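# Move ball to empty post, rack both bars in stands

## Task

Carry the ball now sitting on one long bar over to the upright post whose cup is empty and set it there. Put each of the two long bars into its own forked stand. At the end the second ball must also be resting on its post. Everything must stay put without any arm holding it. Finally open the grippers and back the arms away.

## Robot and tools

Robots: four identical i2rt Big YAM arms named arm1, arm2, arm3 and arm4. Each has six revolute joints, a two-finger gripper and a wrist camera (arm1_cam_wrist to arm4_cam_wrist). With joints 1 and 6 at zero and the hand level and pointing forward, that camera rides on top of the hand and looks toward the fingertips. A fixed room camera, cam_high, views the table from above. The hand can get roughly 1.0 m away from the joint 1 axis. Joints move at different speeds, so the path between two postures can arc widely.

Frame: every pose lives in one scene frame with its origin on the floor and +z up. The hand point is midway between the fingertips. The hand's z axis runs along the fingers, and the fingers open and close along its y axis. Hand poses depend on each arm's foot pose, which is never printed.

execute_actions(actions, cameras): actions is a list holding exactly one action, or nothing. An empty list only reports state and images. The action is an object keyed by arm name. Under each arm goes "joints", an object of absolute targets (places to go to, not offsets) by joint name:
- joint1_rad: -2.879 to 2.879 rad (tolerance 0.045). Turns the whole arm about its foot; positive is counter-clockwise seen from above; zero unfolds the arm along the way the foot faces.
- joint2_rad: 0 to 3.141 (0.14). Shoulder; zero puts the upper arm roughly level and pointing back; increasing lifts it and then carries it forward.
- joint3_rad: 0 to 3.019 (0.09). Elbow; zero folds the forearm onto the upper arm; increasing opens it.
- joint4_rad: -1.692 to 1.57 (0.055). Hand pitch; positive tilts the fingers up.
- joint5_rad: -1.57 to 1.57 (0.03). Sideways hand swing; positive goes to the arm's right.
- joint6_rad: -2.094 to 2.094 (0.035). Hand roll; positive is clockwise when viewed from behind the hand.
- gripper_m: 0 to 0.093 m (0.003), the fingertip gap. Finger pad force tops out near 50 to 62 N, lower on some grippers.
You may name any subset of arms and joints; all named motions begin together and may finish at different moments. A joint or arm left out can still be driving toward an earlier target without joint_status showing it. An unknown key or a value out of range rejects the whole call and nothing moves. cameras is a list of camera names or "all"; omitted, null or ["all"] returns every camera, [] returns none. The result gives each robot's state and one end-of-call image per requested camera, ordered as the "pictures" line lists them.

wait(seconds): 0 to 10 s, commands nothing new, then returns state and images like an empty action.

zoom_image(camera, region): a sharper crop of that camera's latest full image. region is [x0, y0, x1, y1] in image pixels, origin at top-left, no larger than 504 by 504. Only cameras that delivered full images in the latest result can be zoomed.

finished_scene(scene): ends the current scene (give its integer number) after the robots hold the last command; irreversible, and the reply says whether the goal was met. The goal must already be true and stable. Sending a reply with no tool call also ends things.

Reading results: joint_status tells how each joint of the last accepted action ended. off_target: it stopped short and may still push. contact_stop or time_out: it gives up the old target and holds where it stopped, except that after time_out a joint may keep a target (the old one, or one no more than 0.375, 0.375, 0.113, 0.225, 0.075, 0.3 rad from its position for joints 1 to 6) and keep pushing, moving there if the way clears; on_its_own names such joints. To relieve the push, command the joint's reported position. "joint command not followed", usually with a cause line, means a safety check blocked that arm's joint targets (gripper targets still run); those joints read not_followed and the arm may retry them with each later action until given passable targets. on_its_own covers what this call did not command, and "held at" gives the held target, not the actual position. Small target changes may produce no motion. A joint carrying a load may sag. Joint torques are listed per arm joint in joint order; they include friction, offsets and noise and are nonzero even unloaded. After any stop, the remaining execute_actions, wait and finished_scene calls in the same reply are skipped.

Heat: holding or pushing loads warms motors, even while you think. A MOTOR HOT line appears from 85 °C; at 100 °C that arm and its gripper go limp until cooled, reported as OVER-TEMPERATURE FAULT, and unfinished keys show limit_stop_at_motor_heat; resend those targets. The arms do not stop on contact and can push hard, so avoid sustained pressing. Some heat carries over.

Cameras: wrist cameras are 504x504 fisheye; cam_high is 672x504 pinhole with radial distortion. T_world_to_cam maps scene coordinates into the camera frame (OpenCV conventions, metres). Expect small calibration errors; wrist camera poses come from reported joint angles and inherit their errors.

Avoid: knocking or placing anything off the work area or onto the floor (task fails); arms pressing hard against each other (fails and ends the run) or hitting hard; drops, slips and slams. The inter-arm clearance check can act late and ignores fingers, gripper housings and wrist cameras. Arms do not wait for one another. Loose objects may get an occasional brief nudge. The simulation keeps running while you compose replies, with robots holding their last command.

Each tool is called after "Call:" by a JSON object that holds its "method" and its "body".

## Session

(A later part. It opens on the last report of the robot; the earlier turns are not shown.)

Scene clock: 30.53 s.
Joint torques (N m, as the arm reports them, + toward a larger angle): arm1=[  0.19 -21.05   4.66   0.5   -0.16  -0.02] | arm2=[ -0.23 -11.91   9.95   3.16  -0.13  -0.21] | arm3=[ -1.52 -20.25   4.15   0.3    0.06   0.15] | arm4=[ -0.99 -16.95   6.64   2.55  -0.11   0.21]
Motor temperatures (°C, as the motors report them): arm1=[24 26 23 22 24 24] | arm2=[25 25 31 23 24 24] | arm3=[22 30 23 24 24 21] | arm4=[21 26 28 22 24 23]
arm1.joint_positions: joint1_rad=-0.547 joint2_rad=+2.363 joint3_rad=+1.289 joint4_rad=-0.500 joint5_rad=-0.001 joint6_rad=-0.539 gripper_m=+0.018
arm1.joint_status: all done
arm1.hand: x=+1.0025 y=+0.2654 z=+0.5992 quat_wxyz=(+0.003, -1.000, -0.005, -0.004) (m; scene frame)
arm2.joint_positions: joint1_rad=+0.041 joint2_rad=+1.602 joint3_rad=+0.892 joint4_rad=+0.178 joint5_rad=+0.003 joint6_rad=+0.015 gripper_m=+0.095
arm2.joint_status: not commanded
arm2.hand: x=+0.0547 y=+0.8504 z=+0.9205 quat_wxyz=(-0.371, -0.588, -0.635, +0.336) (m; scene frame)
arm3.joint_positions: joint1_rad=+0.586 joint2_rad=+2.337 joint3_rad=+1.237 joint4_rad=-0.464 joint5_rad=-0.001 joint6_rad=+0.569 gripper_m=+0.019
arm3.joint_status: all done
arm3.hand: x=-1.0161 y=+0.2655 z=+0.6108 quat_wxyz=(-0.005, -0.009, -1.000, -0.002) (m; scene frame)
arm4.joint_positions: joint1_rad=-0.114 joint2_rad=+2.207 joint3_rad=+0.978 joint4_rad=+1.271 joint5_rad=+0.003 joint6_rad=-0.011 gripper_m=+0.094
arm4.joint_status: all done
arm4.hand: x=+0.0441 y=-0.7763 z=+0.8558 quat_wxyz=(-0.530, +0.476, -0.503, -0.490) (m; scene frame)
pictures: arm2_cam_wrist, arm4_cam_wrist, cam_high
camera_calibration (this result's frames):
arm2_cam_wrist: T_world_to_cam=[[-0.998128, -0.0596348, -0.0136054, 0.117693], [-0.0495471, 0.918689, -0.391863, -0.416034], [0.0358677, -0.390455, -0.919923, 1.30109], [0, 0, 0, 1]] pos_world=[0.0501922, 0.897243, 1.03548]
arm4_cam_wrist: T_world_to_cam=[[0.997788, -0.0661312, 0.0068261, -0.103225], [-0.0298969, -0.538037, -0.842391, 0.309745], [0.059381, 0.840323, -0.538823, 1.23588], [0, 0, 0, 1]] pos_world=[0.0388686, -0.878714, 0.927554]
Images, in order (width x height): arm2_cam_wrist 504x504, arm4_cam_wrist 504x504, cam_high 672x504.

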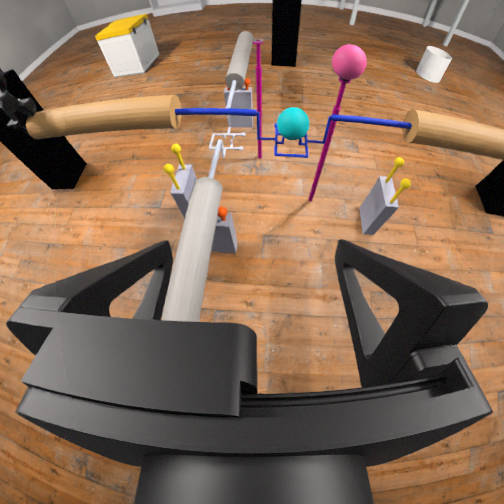

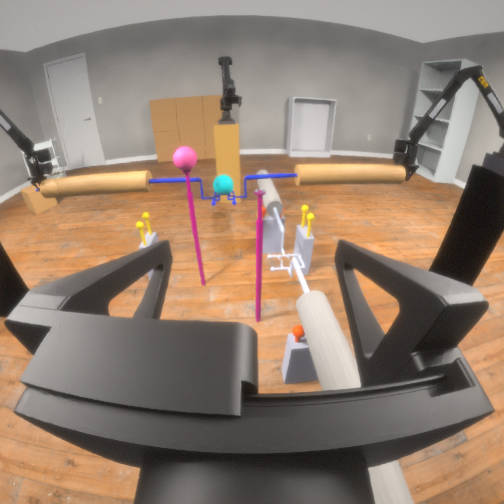

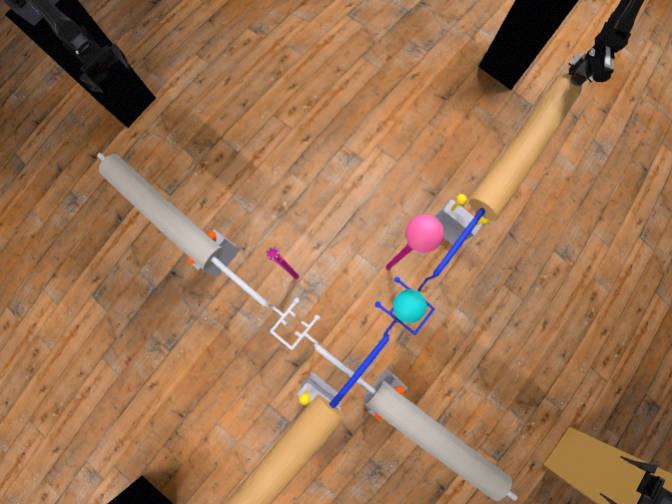

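Call:
{"method": "zoom_image", "body": {"camera": "arm4_cam_wrist", "region": [150, 130, 330, 250]}}

Region (150, 130, 330, 250) of arm4_cam_wrist's 504x504 image, scaled by 2.800, with more detail than that image has.

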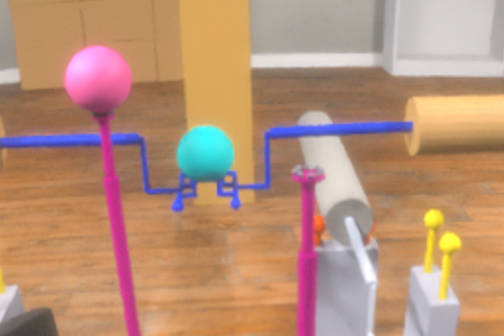

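Call:
{"method": "execute_actions", "body": {"actions": [{"arm1":{"joints":{"joint2_rad":2.052,"joint3_rad":1.243,"joint4_rad":-0.735}},"arm3":{"joints":{"joint2_rad":2.047,"joint3_rad":1.19,"joint4_rad":-0.71}}}], "cameras": ["arm4_cam_wrist","cam_high"]}}

Scene clock: 33.67 s.
Joint torques (N m, as the arm reports them, + toward a larger angle): arm1=[  0.1  -19.54   6.99   0.58  -0.13  -0.01] | arm2=[ -0.23 -11.9    9.96   3.17  -0.13  -0.2 ] | arm3=[ -1.32 -18.5    6.     0.25   0.03   0.16] | arm4=[ -0.3  -17.3    6.55   2.53  -0.15   0.19]
Motor temperatures (°C, as the motors report them): arm1=[24 26 24 22 24 24] | arm2=[25 25 31 23 24 24] | arm3=[22 30 23 24 24 21] | arm4=[21 27 27 22 24 23]
arm1.joint_positions: joint1_rad=-0.549 joint2_rad=+2.077 joint3_rad=+1.238 joint4_rad=-0.734 joint5_rad=-0.001 joint6_rad=-0.540 gripper_m=+0.018
arm1.joint_status: all done
arm1.hand: x=+1.0030 y=+0.2642 z=+0.7312 quat_wxyz=(+0.003, -1.000, -0.004, -0.004) (m; scene frame)
arm2.joint_positions: joint1_rad=+0.041 joint2_rad=+1.602 joint3_rad=+0.892 joint4_rad=+0.178 joint5_rad=+0.003 joint6_rad=+0.015 gripper_m=+0.095
arm2.joint_status: not commanded
arm2.hand: x=+0.0547 y=+0.8504 z=+0.9205 quat_wxyz=(-0.371, -0.588, -0.635, +0.336) (m; scene frame)
arm3.joint_positions: joint1_rad=+0.587 joint2_rad=+2.052 joint3_rad=+1.193 joint4_rad=-0.705 joint5_rad=-0.001 joint6_rad=+0.570 gripper_m=+0.019
arm3.joint_status: all done
arm3.hand: x=-1.0165 y=+0.2661 z=+0.7407 quat_wxyz=(-0.005, -0.009, -1.000, -0.001) (m; scene frame)
arm4.joint_positions: joint1_rad=-0.114 joint2_rad=+2.207 joint3_rad=+0.978 joint4_rad=+1.271 joint5_rad=+0.003 joint6_rad=-0.011 gripper_m=+0.094
arm4.joint_status: not commanded
arm4.hand: x=+0.0441 y=-0.7763 z=+0.8558 quat_wxyz=(-0.530, +0.476, -0.503, -0.490) (m; scene frame)
pictures: arm4_cam_wrist, cam_high
camera_calibration (this result's frames):
arm4_cam_wrist: T_world_to_cam=[[0.997788, -0.0661312, 0.0068261, -0.103225], [-0.0298969, -0.538037, -0.842391, 0.309745], [0.059381, 0.840323, -0.538823, 1.23588], [0, 0, 0, 1]] pos_world=[0.0388686, -0.878714, 0.927554]
Images, in order (width x height): arm4_cam_wrist 504x504, cam_high 672x504.

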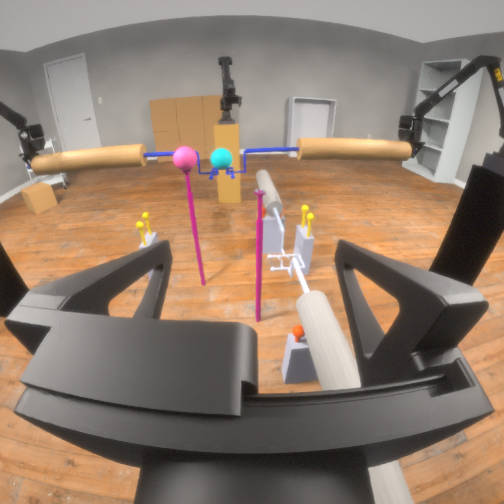

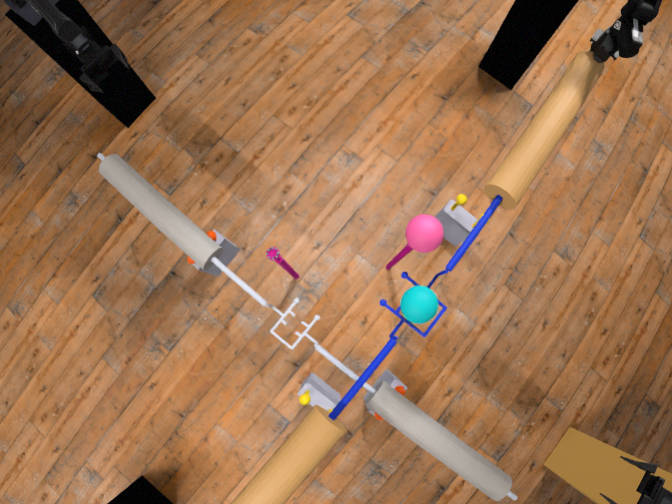

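Call:
{"method": "execute_actions", "body": {"actions": [{"arm1":{"joints":{"joint1_rad":-0.62,"joint2_rad":1.72,"joint3_rad":1.14,"joint4_rad":-0.968,"joint6_rad":-0.61}},"arm3":{"joints":{"joint1_rad":0.515,"joint2_rad":1.938,"joint3_rad":1.448,"joint4_rad":-1.068,"joint6_rad":0.5}}}], "cameras": ["arm4_cam_wrist","cam_high"]}}

Scene clock: 35.33 s.
Joint torques (N m, as the arm reports them, + toward a larger angle): arm1=[ -0.18 -17.19   8.37   0.72  -0.12   0.02] | arm2=[ -0.23 -11.88   9.96   3.17  -0.14  -0.21] | arm3=[ -0.91 -19.42  10.99  -0.96  -0.16   0.22] | arm4=[ -0.85 -17.01   6.56   2.47  -0.17   0.21]
Motor temperatures (°C, as the motors report them): arm1=[24 26 24 22 24 24] | arm2=[25 25 31 23 24 24] | arm3=[22 30 23 24 24 21] | arm4=[21 27 27 22 24 23]
arm1.joint_positions: joint1_rad=-0.610 joint2_rad=+1.749 joint3_rad=+1.135 joint4_rad=-0.968 joint5_rad=-0.002 joint6_rad=-0.609 gripper_m=+0.018
arm1.joint_status: all done
arm1.hand: x=+1.0642 y=+0.2600 z=+0.8580 quat_wxyz=(+0.001, -1.000, -0.008, -0.007) (m; scene frame)
arm2.joint_positions: joint1_rad=+0.041 joint2_rad=+1.602 joint3_rad=+0.892 joint4_rad=+0.178 joint5_rad=+0.003 joint6_rad=+0.015 gripper_m=+0.095
arm2.joint_status: not commanded
arm2.hand: x=+0.0547 y=+0.8504 z=+0.9205 quat_wxyz=(-0.371, -0.588, -0.635, +0.336) (m; scene frame)
arm3.joint_positions: joint1_rad=+0.507 joint2_rad=+1.947 joint3_rad=+1.411 joint4_rad=-1.033 joint5_rad=+0.003 joint6_rad=+0.484 gripper_m=+0.019
arm3.joint_status: all done
arm3.hand: x=-0.9571 y=+0.2502 z=+0.8580 quat_wxyz=(-0.004, -0.006, -1.000, +0.002) (m; scene frame)
arm4.joint_positions: joint1_rad=-0.114 joint2_rad=+2.207 joint3_rad=+0.978 joint4_rad=+1.271 joint5_rad=+0.003 joint6_rad=-0.011 gripper_m=+0.094
arm4.joint_status: not commanded
arm4.hand: x=+0.0441 y=-0.7763 z=+0.8558 quat_wxyz=(-0.530, +0.476, -0.503, -0.490) (m; scene frame)
pictures: arm4_cam_wrist, cam_high
camera_calibration (this result's frames):
arm4_cam_wrist: T_world_to_cam=[[0.997788, -0.0661312, 0.0068261, -0.103225], [-0.0298969, -0.538037, -0.842391, 0.309745], [0.059381, 0.840323, -0.538823, 1.23588], [0, 0, 0, 1]] pos_world=[0.0388686, -0.878714, 0.927554]
Images, in order (width x height): arm4_cam_wrist 504x504, cam_high 672x504.

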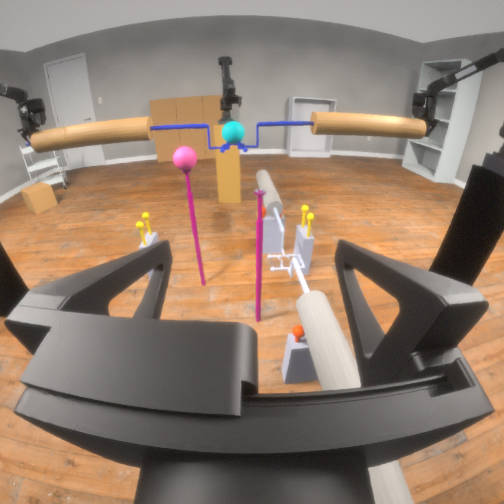

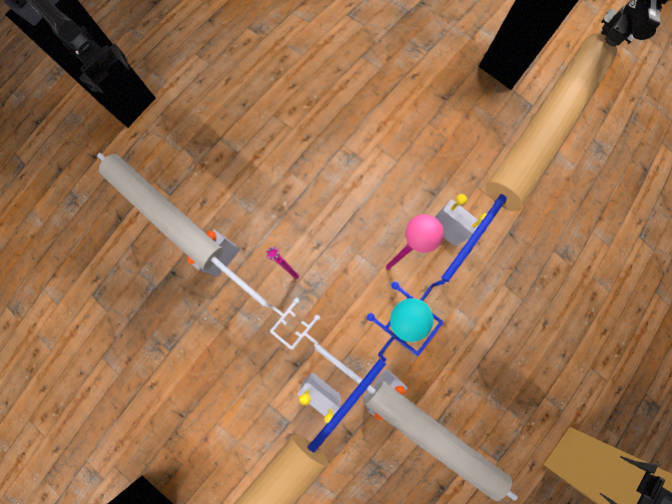

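Call:
{"method": "execute_actions", "body": {"actions": [{"arm1":{"joints":{"joint1_rad":-0.405,"joint2_rad":1.51,"joint3_rad":0.862,"joint4_rad":-0.895,"joint6_rad":-0.405}},"arm3":{"joints":{"joint1_rad":0.284,"joint2_rad":1.922,"joint3_rad":1.42,"joint4_rad":-1.058,"joint6_rad":0.27}}}], "cameras": ["arm4_cam_wrist","cam_high"]}}

Scene clock: 37.07 s.
Joint torques (N m, as the arm reports them, + toward a larger angle): arm1=[ -0.08 -13.5    8.3    0.8    0.14  -0.04] | arm2=[ -0.26 -11.99   9.95   3.14  -0.12  -0.2 ] | arm3=[ -0.82 -20.95   8.73  -0.47  -0.08   0.23] | arm4=[ -0.55 -17.51   6.65   2.52  -0.13   0.19]
Motor temperatures (°C, as the motors report them): arm1=[24 26 24 22 24 24] | arm2=[25 25 31 23 24 24] | arm3=[22 30 24 24 24 21] | arm4=[21 28 27 22 24 23]
arm1.joint_positions: joint1_rad=-0.396 joint2_rad=+1.540 joint3_rad=+0.852 joint4_rad=-0.897 joint5_rad=-0.009 joint6_rad=-0.396 gripper_m=+0.018
arm1.joint_status: all done
arm1.hand: x=+1.1059 y=+0.1357 z=+0.8548 quat_wxyz=(-0.002, -1.000, -0.008, -0.007) (m; scene frame)
arm2.joint_positions: joint1_rad=+0.041 joint2_rad=+1.602 joint3_rad=+0.892 joint4_rad=+0.178 joint5_rad=+0.003 joint6_rad=+0.015 gripper_m=+0.095
arm2.joint_status: not commanded
arm2.hand: x=+0.0547 y=+0.8504 z=+0.9205 quat_wxyz=(-0.371, -0.588, -0.635, +0.336) (m; scene frame)
arm3.joint_positions: joint1_rad=+0.274 joint2_rad=+1.947 joint3_rad=+1.411 joint4_rad=-1.036 joint5_rad=+0.001 joint6_rad=+0.253 gripper_m=+0.019
arm3.joint_status: all done
arm3.hand: x=-0.9135 y=+0.1301 z=+0.8584 quat_wxyz=(-0.002, -0.007, -1.000, +0.001) (m; scene frame)
arm4.joint_positions: joint1_rad=-0.114 joint2_rad=+2.207 joint3_rad=+0.978 joint4_rad=+1.271 joint5_rad=+0.003 joint6_rad=-0.011 gripper_m=+0.094
arm4.joint_status: not commanded
arm4.hand: x=+0.0441 y=-0.7763 z=+0.8558 quat_wxyz=(-0.530, +0.476, -0.503, -0.490) (m; scene frame)
pictures: arm4_cam_wrist, cam_high
camera_calibration (this result's frames):
arm4_cam_wrist: T_world_to_cam=[[0.997788, -0.0661312, 0.0068261, -0.103225], [-0.0298969, -0.538037, -0.842391, 0.309745], [0.059381, 0.840323, -0.538823, 1.23588], [0, 0, 0, 1]] pos_world=[0.0388686, -0.878714, 0.927554]
Images, in order (width x height): arm4_cam_wrist 504x504, cam_high 672x504.

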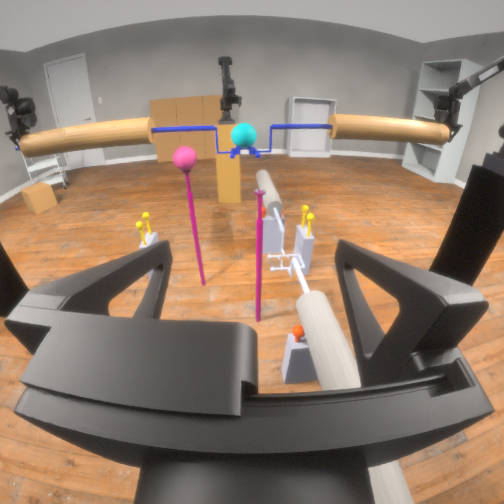

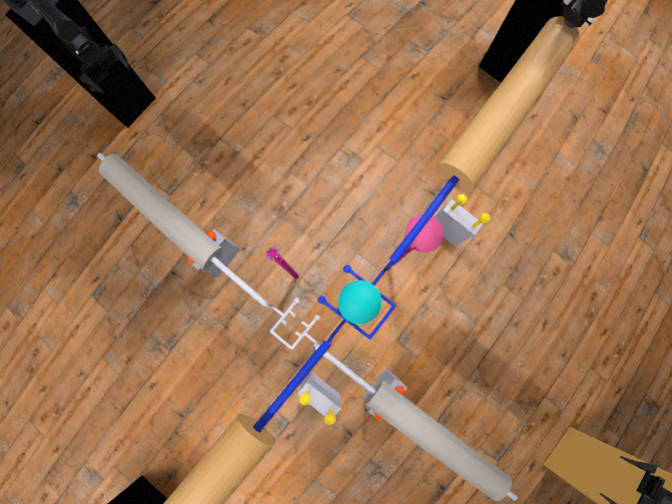

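Call:
{"method": "execute_actions", "body": {"actions": [{"arm1":{"joints":{"joint1_rad":0.052,"joint2_rad":1.385,"joint3_rad":0.722,"joint4_rad":-0.885,"joint6_rad":0.057}},"arm3":{"joints":{"joint1_rad":-0.013,"joint6_rad":-0.03}}}], "cameras": ["arm4_cam_wrist","cam_high"]}}

Scene clock: 38.93 s.
Joint torques (N m, as the arm reports them, + toward a larger angle): arm1=[  1.66 -12.34   6.97   0.14   0.22   0.13] | arm2=[ -0.32 -11.95   9.96   3.15  -0.13  -0.2 ] | arm3=[ -1.67 -20.8    8.9   -1.15   0.33   0.14] | arm4=[ -0.57 -17.45   6.6    2.5   -0.16   0.21]
Motor temperatures (°C, as the motors report them): arm1=[24 26 24 22 24 24] | arm2=[25 26 31 23 24 24] | arm3=[22 31 24 24 24 21] | arm4=[21 28 26 22 24 23]
arm1.joint_positions: joint1_rad=+0.045 joint2_rad=+1.422 joint3_rad=+0.728 joint4_rad=-0.873 joint5_rad=-0.010 joint6_rad=+0.047 gripper_m=+0.018
arm1.joint_status: all done
arm1.hand: x=+1.1230 y=-0.0219 z=+0.8558 quat_wxyz=(-0.001, -1.000, -0.008, -0.001) (m; scene frame)
arm2.joint_positions: joint1_rad=+0.041 joint2_rad=+1.602 joint3_rad=+0.892 joint4_rad=+0.178 joint5_rad=+0.003 joint6_rad=+0.015 gripper_m=+0.095
arm2.joint_status: not commanded
arm2.hand: x=+0.0547 y=+0.8504 z=+0.9205 quat_wxyz=(-0.371, -0.588, -0.635, +0.336) (m; scene frame)
arm3.joint_positions: joint1_rad=-0.015 joint2_rad=+1.947 joint3_rad=+1.411 joint4_rad=-1.018 joint5_rad=-0.009 joint6_rad=-0.039 gripper_m=+0.019
arm3.joint_status: all done
arm3.hand: x=-0.8943 y=-0.0265 z=+0.8588 quat_wxyz=(-0.011, -0.005, -1.000, -0.003) (m; scene frame)
arm4.joint_positions: joint1_rad=-0.114 joint2_rad=+2.207 joint3_rad=+0.978 joint4_rad=+1.271 joint5_rad=+0.003 joint6_rad=-0.011 gripper_m=+0.094
arm4.joint_status: not commanded
arm4.hand: x=+0.0441 y=-0.7763 z=+0.8558 quat_wxyz=(-0.530, +0.476, -0.503, -0.490) (m; scene frame)
pictures: arm4_cam_wrist, cam_high
camera_calibration (this result's frames):
arm4_cam_wrist: T_world_to_cam=[[0.997788, -0.0661312, 0.0068261, -0.103225], [-0.0298969, -0.538037, -0.842391, 0.309745], [0.059381, 0.840323, -0.538823, 1.23588], [0, 0, 0, 1]] pos_world=[0.0388686, -0.878714, 0.927554]
Images, in order (width x height): arm4_cam_wrist 504x504, cam_high 672x504.

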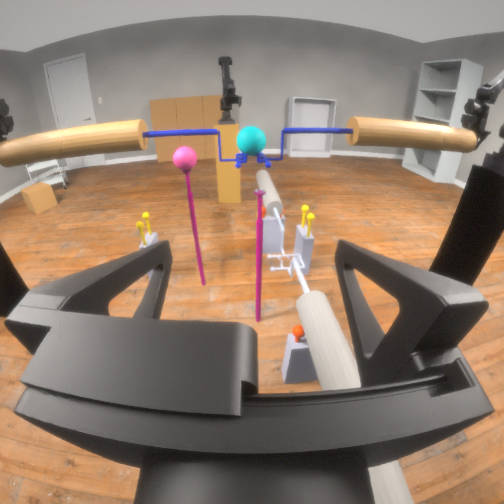

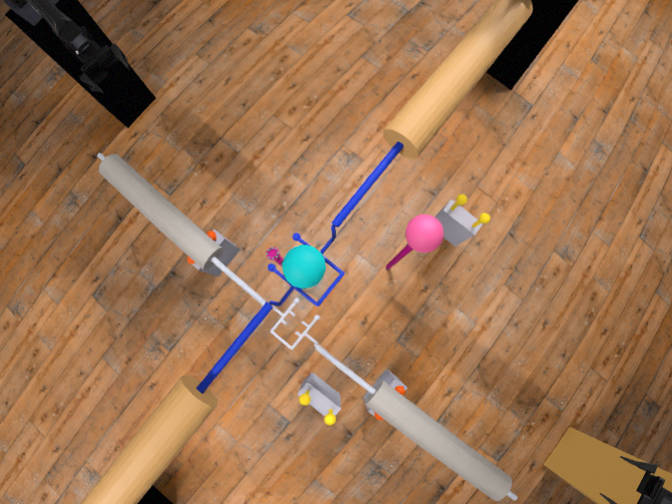

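Call:
{"method": "execute_actions", "body": {"actions": [{"arm1":{"joints":{"joint1_rad":0.41,"joint2_rad":1.44,"joint3_rad":0.762,"joint4_rad":-0.88,"joint6_rad":0.412}},"arm3":{"joints":{"joint1_rad":-0.208,"joint2_rad":2.01,"joint3_rad":1.56,"joint4_rad":-1.095,"joint6_rad":-0.228}}}], "cameras": ["arm4_cam_wrist","cam_high"]}}

Scene clock: 41.63 s.
Joint torques (N m, as the arm reports them, + toward a larger angle): arm1=[  2.24 -10.85   8.93  -0.18   0.18   0.17] | arm2=[ -0.39 -11.92   9.96   3.15  -0.13  -0.21] | arm3=[ -2.01 -21.52  10.09  -0.82   0.43   0.09] | arm4=[ -0.53 -16.58   6.49   2.69  -0.13   0.19]
Motor temperatures (°C, as the motors report them): arm1=[24 26 25 22 24 24] | arm2=[25 26 31 23 24 24] | arm3=[22 31 25 24 24 21] | arm4=[21 29 26 22 24 23]
arm1.joint_positions: joint1_rad=+0.395 joint2_rad=+1.453 joint3_rad=+0.745 joint4_rad=-0.861 joint5_rad=-0.009 joint6_rad=+0.396 gripper_m=+0.018
arm1.joint_status: all done
arm1.hand: x=+1.1429 y=-0.1354 z=+0.8503 quat_wxyz=(+0.000, -1.000, -0.008, -0.003) (m; scene frame)
arm2.joint_positions: joint1_rad=+0.041 joint2_rad=+1.602 joint3_rad=+0.892 joint4_rad=+0.178 joint5_rad=+0.003 joint6_rad=+0.015 gripper_m=+0.095
arm2.joint_status: not commanded
arm2.hand: x=+0.0547 y=+0.8504 z=+0.9205 quat_wxyz=(-0.371, -0.588, -0.635, +0.336) (m; scene frame)
arm3.joint_positions: joint1_rad=-0.204 joint2_rad=+2.023 joint3_rad=+1.538 joint4_rad=-1.063 joint5_rad=-0.012 joint6_rad=-0.232 gripper_m=+0.019
arm3.joint_status: all done
arm3.hand: x=-0.8748 y=-0.1384 z=+0.8594 quat_wxyz=(-0.014, -0.003, -1.000, -0.002) (m; scene frame)
arm4.joint_positions: joint1_rad=-0.114 joint2_rad=+2.207 joint3_rad=+0.978 joint4_rad=+1.271 joint5_rad=+0.003 joint6_rad=-0.011 gripper_m=+0.094
arm4.joint_status: not commanded
arm4.hand: x=+0.0441 y=-0.7763 z=+0.8558 quat_wxyz=(-0.530, +0.476, -0.503, -0.490) (m; scene frame)
pictures: arm4_cam_wrist, cam_high
camera_calibration (this result's frames):
arm4_cam_wrist: T_world_to_cam=[[0.997788, -0.0661312, 0.0068261, -0.103225], [-0.0298969, -0.538037, -0.842391, 0.309745], [0.059381, 0.840323, -0.538823, 1.23588], [0, 0, 0, 1]] pos_world=[0.0388686, -0.878714, 0.927554]
Images, in order (width x height): arm4_cam_wrist 504x504, cam_high 672x504.

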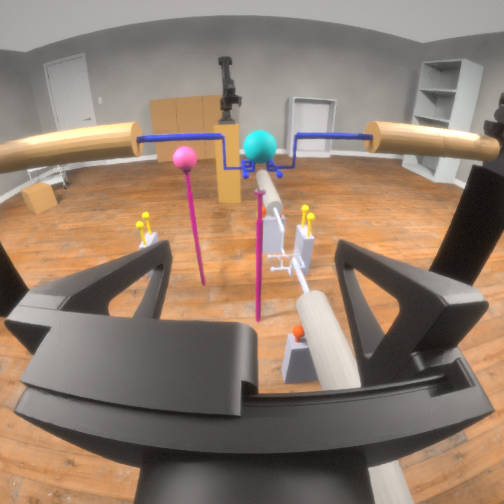

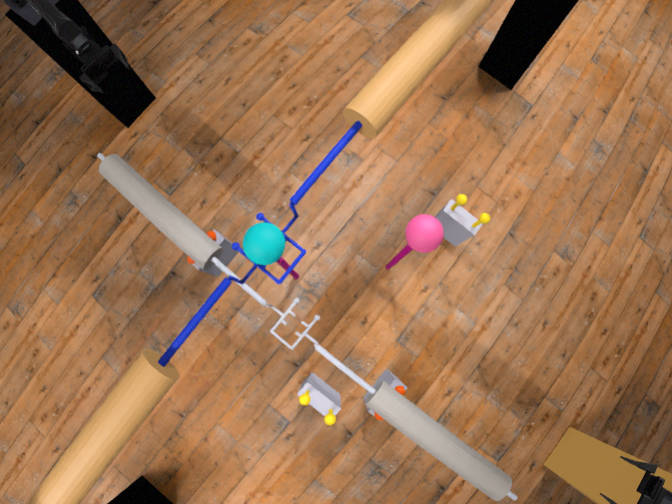

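Call:
{"method": "zoom_image", "body": {"camera": "cam_high", "region": [215, 195, 325, 295]}}

Call:
{"method": "zoom_image", "body": {"camera": "arm4_cam_wrist", "region": [200, 110, 320, 220]}}

Region (215, 195, 325, 295) of cam_high's 672x504 image, scaled by 4.582, with more detail than that image has; it fills the top 458 rows of this view, and the rest is white.

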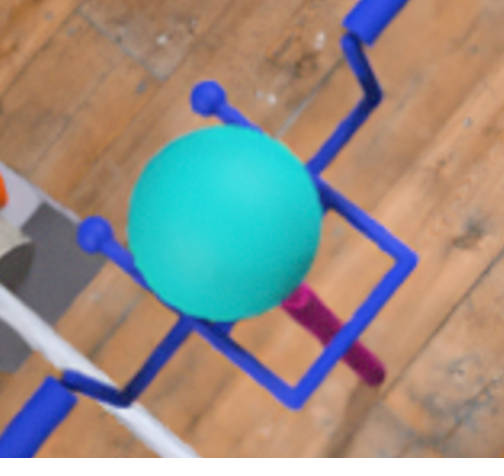

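Region (200, 110, 320, 220) of arm4_cam_wrist's 504x504 image, scaled by 4.200, with more detail than that image has; it fills the top 462 rows of this view, and the rest is white.

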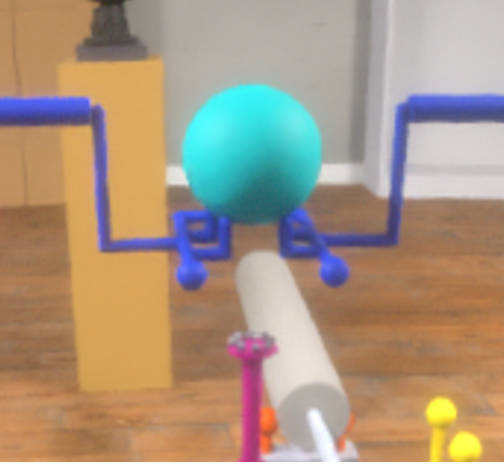

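Call:
{"method": "execute_actions", "body": {"actions": [{"arm1":{"joints":{"joint2_rad":1.6,"joint3_rad":0.695,"joint4_rad":-0.65}},"arm3":{"joints":{"joint2_rad":2.102,"joint3_rad":1.5,"joint4_rad":-0.932}}}], "cameras": ["arm4_cam_wrist","cam_high"]}}

Scene clock: 43.73 s.
Joint torques (N m, as the arm reports them, + toward a larger angle): arm1=[  2.26 -12.77   5.48   0.9    0.21   0.18] | arm2=[ -0.19 -12.05   9.95   3.18  -0.13  -0.2 ] | arm3=[ -1.83 -24.22   7.79   0.06   0.48   0.1 ] | arm4=[ -0.41 -17.58   6.64   2.66  -0.17   0.2 ]
Motor temperatures (°C, as the motors report them): arm1=[24 26 25 22 25 24] | arm2=[25 26 31 23 24 24] | arm3=[22 31 25 24 24 21] | arm4=[21 29 26 22 24 23]
arm1.joint_positions: joint1_rad=+0.395 joint2_rad=+1.626 joint3_rad=+0.699 joint4_rad=-0.654 joint5_rad=-0.009 joint6_rad=+0.396 gripper_m=+0.018
arm1.joint_status: all done
arm1.hand: x=+1.1419 y=-0.1356 z=+0.7832 quat_wxyz=(+0.002, -1.000, -0.008, -0.010) (m; scene frame)
arm2.joint_positions: joint1_rad=+0.041 joint2_rad=+1.602 joint3_rad=+0.892 joint4_rad=+0.178 joint5_rad=+0.003 joint6_rad=+0.015 gripper_m=+0.095
arm2.joint_status: not commanded
arm2.hand: x=+0.0547 y=+0.8504 z=+0.9205 quat_wxyz=(-0.371, -0.588, -0.635, +0.336) (m; scene frame)
arm3.joint_positions: joint1_rad=-0.204 joint2_rad=+2.139 joint3_rad=+1.498 joint4_rad=-0.921 joint5_rad=-0.013 joint6_rad=-0.232 gripper_m=+0.019
arm3.joint_status: all done
arm3.hand: x=-0.8750 y=-0.1382 z=+0.7810 quat_wxyz=(-0.008, -0.004, -1.000, -0.004) (m; scene frame)
arm4.joint_positions: joint1_rad=-0.114 joint2_rad=+2.207 joint3_rad=+0.978 joint4_rad=+1.271 joint5_rad=+0.003 joint6_rad=-0.011 gripper_m=+0.094
arm4.joint_status: not commanded
arm4.hand: x=+0.0441 y=-0.7763 z=+0.8558 quat_wxyz=(-0.530, +0.476, -0.503, -0.490) (m; scene frame)
pictures: arm4_cam_wrist, cam_high
camera_calibration (this result's frames):
arm4_cam_wrist: T_world_to_cam=[[0.997788, -0.0661312, 0.0068261, -0.103225], [-0.0298969, -0.538037, -0.842391, 0.309745], [0.059381, 0.840323, -0.538823, 1.23588], [0, 0, 0, 1]] pos_world=[0.0388686, -0.878714, 0.927554]
Images, in order (width x height): arm4_cam_wrist 504x504, cam_high 672x504.

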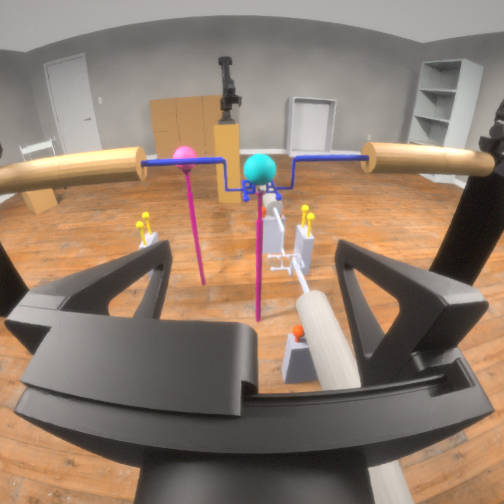

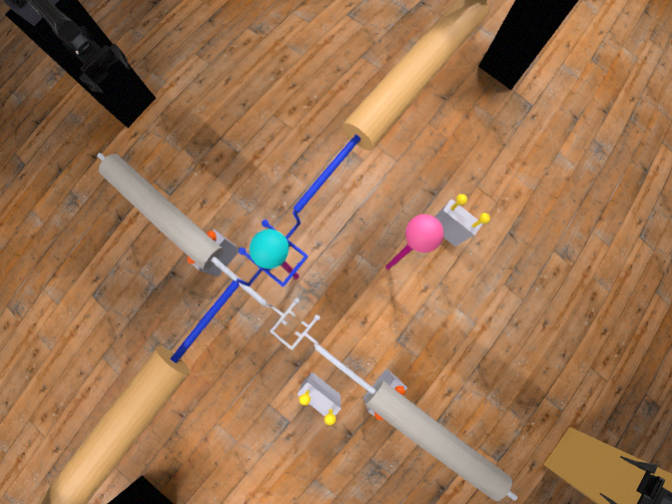

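Call:
{"method": "zoom_image", "body": {"camera": "arm4_cam_wrist", "region": [210, 130, 310, 230]}}

Call:
{"method": "zoom_image", "body": {"camera": "cam_high", "region": [220, 200, 320, 295]}}

Region (210, 130, 310, 230) of arm4_cam_wrist's 504x504 image, scaled by 5.040, with more detail than that image has.

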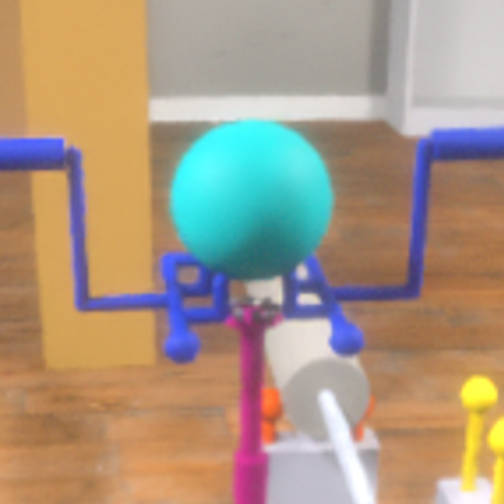

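Region (220, 200, 320, 295) of cam_high's 672x504 image, scaled by 5.040, with more detail than that image has; it fills the top 479 rows of this view, and the rest is white.

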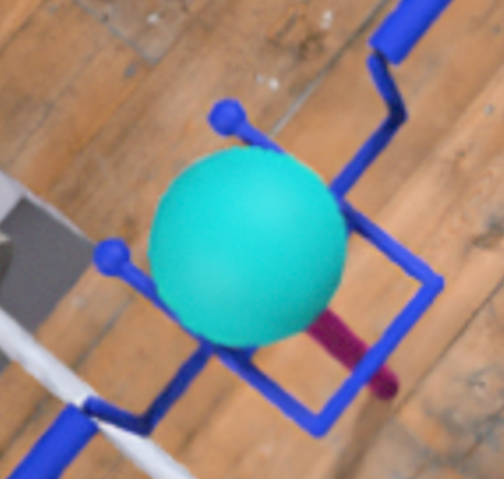

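Call:
{"method": "execute_actions", "body": {"actions": [{"arm1":{"joints":{"joint2_rad":1.745,"joint4_rad":-0.495}},"arm3":{"joints":{"joint2_rad":2.182,"joint4_rad":-0.83}}}], "cameras": ["arm4_cam_wrist","cam_high"]}}

Call:
{"method": "zoom_image", "body": {"camera": "arm4_cam_wrist", "region": [210, 130, 310, 230]}}

Call:
{"method": "zoom_image", "body": {"camera": "cam_high", "region": [220, 200, 320, 295]}}

Scene clock: 45.57 s.
Joint torques (N m, as the arm reports them, + toward a larger angle): arm1=[  1.57 -12.77   5.46   1.     0.25   0.14] | arm2=[ -0.24 -12.07   9.94   3.16  -0.14  -0.2 ] | arm3=[ -1.78 -23.87   7.72   1.07   0.31   0.1 ] | arm4=[ -0.93 -17.42   6.5    2.56  -0.13   0.22]
Motor temperatures (°C, as the motors report them): arm1=[24 25 25 22 25 24] | arm2=[25 26 31 23 24 24] | arm3=[22 32 25 24 24 21] | arm4=[21 29 26 22 24 23]
arm1.joint_positions: joint1_rad=+0.401 joint2_rad=+1.764 joint3_rad=+0.682 joint4_rad=-0.504 joint5_rad=-0.011 joint6_rad=+0.401 gripper_m=+0.018
arm1.joint_status: all done
arm1.hand: x=+1.1432 y=-0.1371 z=+0.7358 quat_wxyz=(+0.003, -1.000, -0.008, -0.012) (m; scene frame)
arm2.joint_positions: joint1_rad=+0.041 joint2_rad=+1.602 joint3_rad=+0.892 joint4_rad=+0.178 joint5_rad=+0.003 joint6_rad=+0.015 gripper_m=+0.095
arm2.joint_status: not commanded
arm2.hand: x=+0.0547 y=+0.8504 z=+0.9205 quat_wxyz=(-0.371, -0.588, -0.635, +0.336) (m; scene frame)
arm3.joint_positions: joint1_rad=-0.204 joint2_rad=+2.207 joint3_rad=+1.493 joint4_rad=-0.841 joint5_rad=-0.009 joint6_rad=-0.232 gripper_m=+0.019
arm3.joint_status: all done
arm3.hand: x=-0.8723 y=-0.1396 z=+0.7410 quat_wxyz=(-0.011, -0.004, -1.000, -0.002) (m; scene frame)
arm4.joint_positions: joint1_rad=-0.114 joint2_rad=+2.207 joint3_rad=+0.978 joint4_rad=+1.271 joint5_rad=+0.003 joint6_rad=-0.011 gripper_m=+0.094
arm4.joint_status: not commanded
arm4.hand: x=+0.0441 y=-0.7763 z=+0.8558 quat_wxyz=(-0.530, +0.476, -0.503, -0.490) (m; scene frame)
pictures: arm4_cam_wrist, cam_high
camera_calibration (this result's frames):
arm4_cam_wrist: T_world_to_cam=[[0.997788, -0.0661312, 0.0068261, -0.103225], [-0.0298969, -0.538037, -0.842391, 0.309745], [0.059381, 0.840323, -0.538823, 1.23588], [0, 0, 0, 1]] pos_world=[0.0388686, -0.878714, 0.927554]
Images, in order (width x height): arm4_cam_wrist 504x504, cam_high 672x504.

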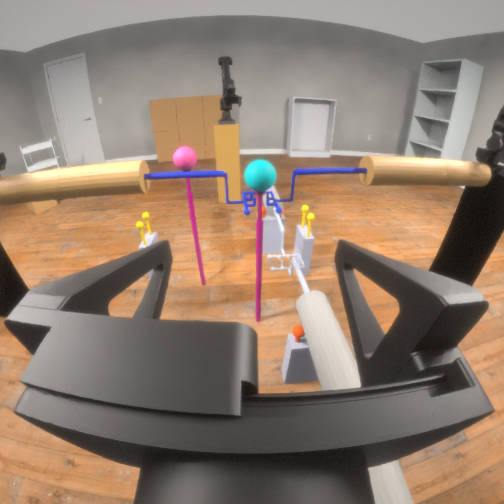

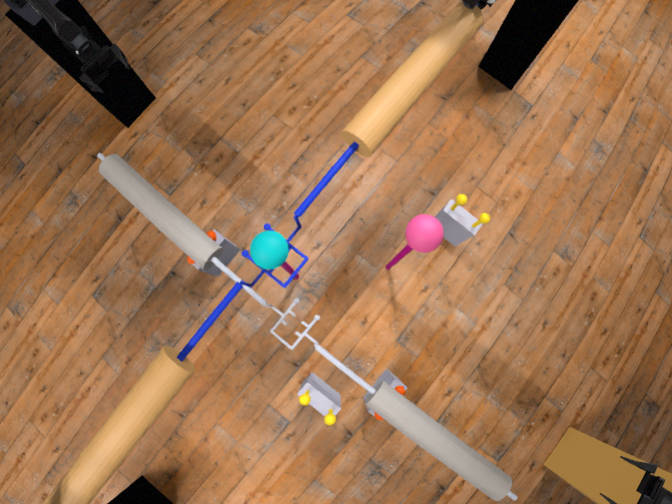

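Region (210, 130, 310, 230) of arm4_cam_wrist's 504x504 image, scaled by 5.040, with more detail than that image has.

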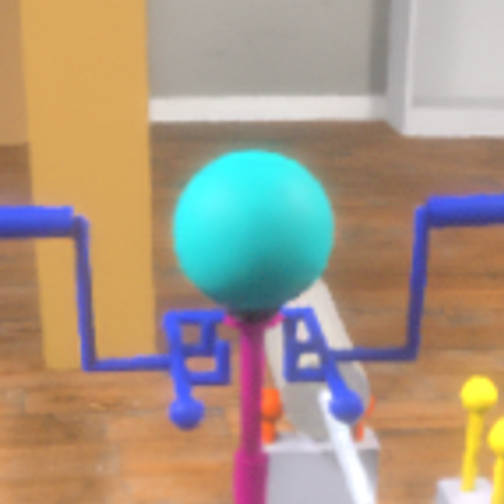

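Region (220, 200, 320, 295) of cam_high's 672x504 image, scaled by 5.040, with more detail than that image has; it fills the top 479 rows of this view, and the rest is white.

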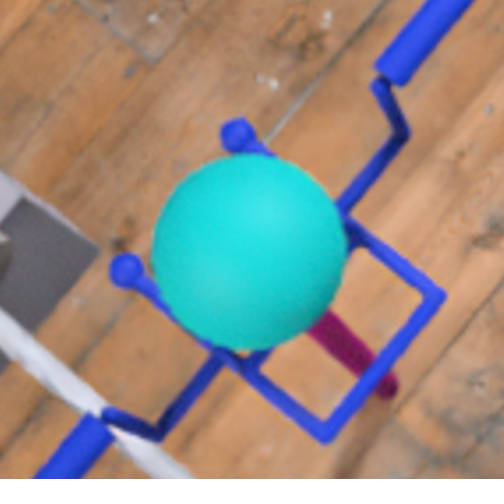

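Call:
{"method": "execute_actions", "body": {"actions": [{"arm1":{"joints":{"joint2_rad":1.842,"joint4_rad":-0.407}},"arm3":{"joints":{"joint2_rad":2.238,"joint4_rad":-0.764}}}], "cameras": ["arm4_cam_wrist","cam_high"]}}

Call:
{"method": "zoom_image", "body": {"camera": "arm4_cam_wrist", "region": [210, 130, 310, 230]}}

Scene clock: 46.93 s.
Joint torques (N m, as the arm reports them, + toward a larger angle): arm1=[  1.74 -13.39   4.85   0.89   0.23   0.13] | arm2=[ -0.27 -12.03   9.93   3.15  -0.12  -0.21] | arm3=[ -1.81 -23.39   7.78   1.2    0.3    0.1 ] | arm4=[ -0.96 -17.38   6.63   2.59  -0.17   0.21]
Motor temperatures (°C, as the motors report them): arm1=[24 25 25 22 25 24] | arm2=[25 26 31 23 24 24] | arm3=[22 32 25 24 24 21] | arm4=[21 29 26 22 24 23]
arm1.joint_positions: joint1_rad=+0.402 joint2_rad=+1.858 joint3_rad=+0.680 joint4_rad=-0.413 joint5_rad=-0.010 joint6_rad=+0.402 gripper_m=+0.018
arm1.joint_status: all done
arm1.hand: x=+1.1444 y=-0.1366 z=+0.7057 quat_wxyz=(+0.004, -1.000, -0.008, -0.014) (m; scene frame)
arm2.joint_positions: joint1_rad=+0.041 joint2_rad=+1.602 joint3_rad=+0.892 joint4_rad=+0.178 joint5_rad=+0.003 joint6_rad=+0.015 gripper_m=+0.095
arm2.joint_status: not commanded
arm2.hand: x=+0.0547 y=+0.8504 z=+0.9205 quat_wxyz=(-0.371, -0.588, -0.635, +0.336) (m; scene frame)
arm3.joint_positions: joint1_rad=-0.204 joint2_rad=+2.259 joint3_rad=+1.489 joint4_rad=-0.778 joint5_rad=-0.009 joint6_rad=-0.232 gripper_m=+0.019
arm3.joint_status: all done
arm3.hand: x=-0.8715 y=-0.1398 z=+0.7104 quat_wxyz=(-0.014, -0.004, -1.000, -0.001) (m; scene frame)
arm4.joint_positions: joint1_rad=-0.114 joint2_rad=+2.207 joint3_rad=+0.978 joint4_rad=+1.271 joint5_rad=+0.003 joint6_rad=-0.011 gripper_m=+0.094
arm4.joint_status: not commanded
arm4.hand: x=+0.0441 y=-0.7763 z=+0.8558 quat_wxyz=(-0.530, +0.476, -0.503, -0.490) (m; scene frame)
pictures: arm4_cam_wrist, cam_high
camera_calibration (this result's frames):
arm4_cam_wrist: T_world_to_cam=[[0.997788, -0.0661312, 0.0068261, -0.103225], [-0.0298969, -0.538037, -0.842391, 0.309745], [0.059381, 0.840323, -0.538823, 1.23588], [0, 0, 0, 1]] pos_world=[0.0388686, -0.878714, 0.927554]
Images, in order (width x height): arm4_cam_wrist 504x504, cam_high 672x504.

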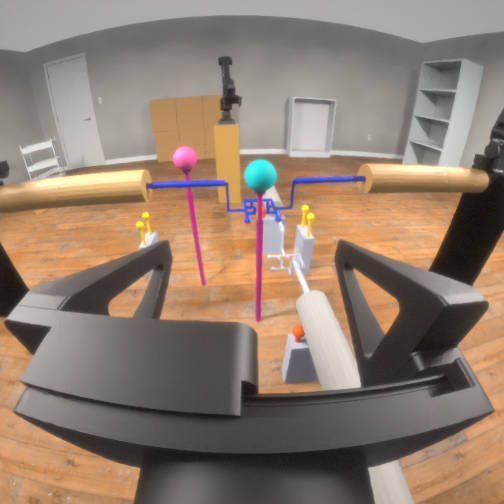

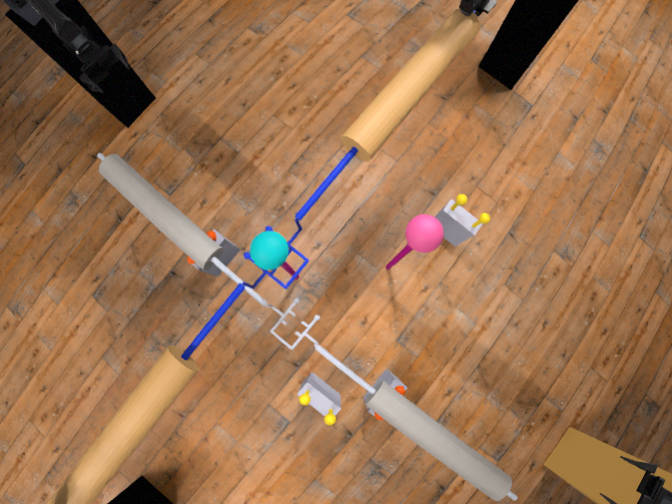

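Region (210, 130, 310, 230) of arm4_cam_wrist's 504x504 image, scaled by 5.040, with more detail than that image has.

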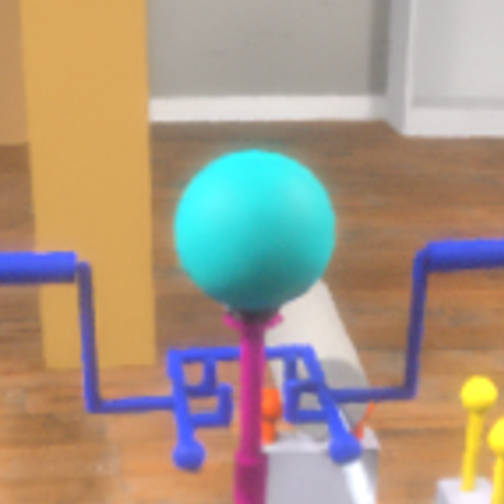

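Call:
{"method": "execute_actions", "body": {"actions": [{"arm1":{"joints":{"joint1_rad":0.23,"joint3_rad":0.652,"joint4_rad":-0.375,"joint6_rad":0.232}},"arm3":{"joints":{"joint1_rad":-0.102,"joint3_rad":1.47,"joint6_rad":-0.128}}}], "cameras": ["arm4_cam_wrist","cam_high"]}}

Call:
{"method": "zoom_image", "body": {"camera": "cam_high", "region": [220, 200, 330, 300]}}

Scene clock: 48.93 s.
Joint torques (N m, as the arm reports them, + toward a larger angle): arm1=[  0.48 -12.69   4.19   1.1    0.06  -0.02] | arm2=[ -0.22 -12.05   9.94   3.16  -0.14  -0.2 ] | arm3=[ -2.25 -22.77   7.59   0.79   0.39   0.  ] | arm4=[ -0.95 -17.06   6.61   2.59  -0.12   0.23]
Motor temperatures (°C, as the motors report them): arm1=[24 25 24 22 25 24] | arm2=[25 26 31 23 24 24] | arm3=[22 32 26 24 24 21] | arm4=[21 29 26 22 24 23]
arm1.joint_positions: joint1_rad=+0.233 joint2_rad=+1.858 joint3_rad=+0.641 joint4_rad=-0.385 joint5_rad=-0.006 joint6_rad=+0.238 gripper_m=+0.018
arm1.joint_status: all done
arm1.hand: x=+1.1421 y=-0.0783 z=+0.7008 quat_wxyz=(+0.005, -1.000, -0.006, -0.019) (m; scene frame)
arm2.joint_positions: joint1_rad=+0.041 joint2_rad=+1.602 joint3_rad=+0.892 joint4_rad=+0.178 joint5_rad=+0.003 joint6_rad=+0.015 gripper_m=+0.095
arm2.joint_status: not commanded
arm2.hand: x=+0.0547 y=+0.8504 z=+0.9205 quat_wxyz=(-0.371, -0.588, -0.635, +0.336) (m; scene frame)
arm3.joint_positions: joint1_rad=-0.096 joint2_rad=+2.259 joint3_rad=+1.457 joint4_rad=-0.769 joint5_rad=-0.011 joint6_rad=-0.122 gripper_m=+0.019
arm3.joint_status: all done
arm3.hand: x=-0.8737 y=-0.0746 z=+0.7018 quat_wxyz=(-0.003, -0.004, -1.000, -0.005) (m; scene frame)
arm4.joint_positions: joint1_rad=-0.114 joint2_rad=+2.207 joint3_rad=+0.978 joint4_rad=+1.271 joint5_rad=+0.003 joint6_rad=-0.011 gripper_m=+0.094
arm4.joint_status: not commanded
arm4.hand: x=+0.0441 y=-0.7763 z=+0.8558 quat_wxyz=(-0.530, +0.476, -0.503, -0.490) (m; scene frame)
pictures: arm4_cam_wrist, cam_high
camera_calibration (this result's frames):
arm4_cam_wrist: T_world_to_cam=[[0.997788, -0.0661312, 0.0068261, -0.103225], [-0.0298969, -0.538037, -0.842391, 0.309745], [0.059381, 0.840323, -0.538823, 1.23588], [0, 0, 0, 1]] pos_world=[0.0388686, -0.878714, 0.927554]
Images, in order (width x height): arm4_cam_wrist 504x504, cam_high 672x504.

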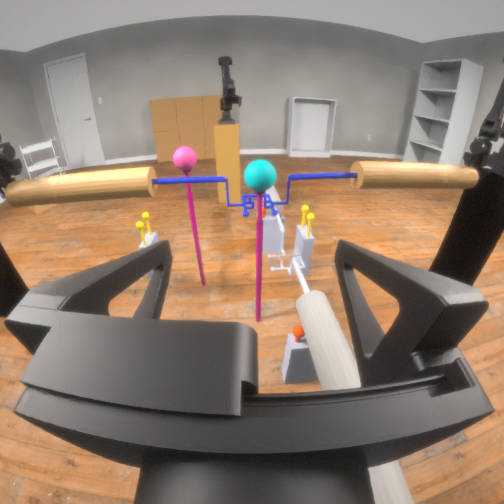

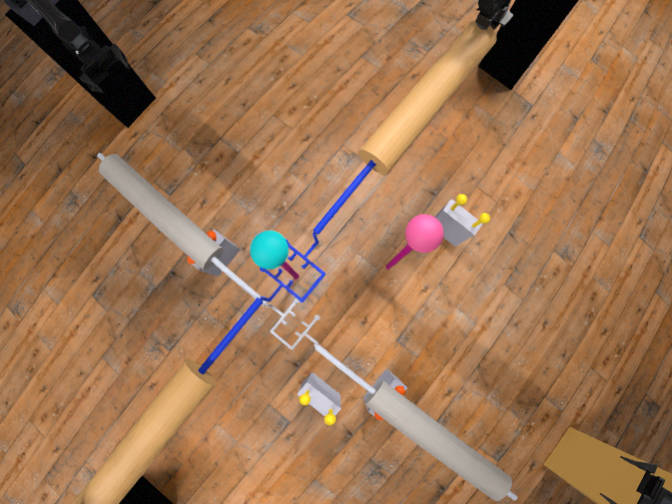

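Region (220, 200, 330, 300) of cam_high's 672x504 image, scaled by 4.582, with more detail than that image has; it fills the top 458 rows of this view, and the rest is white.

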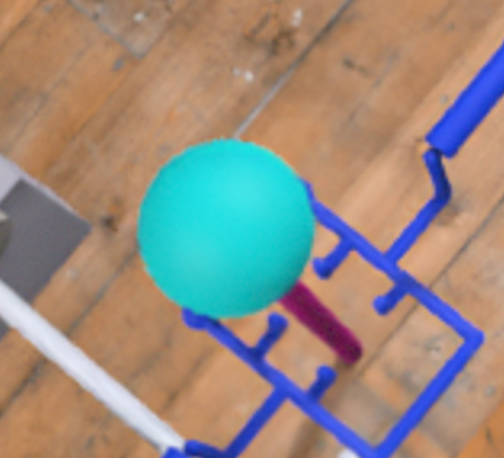

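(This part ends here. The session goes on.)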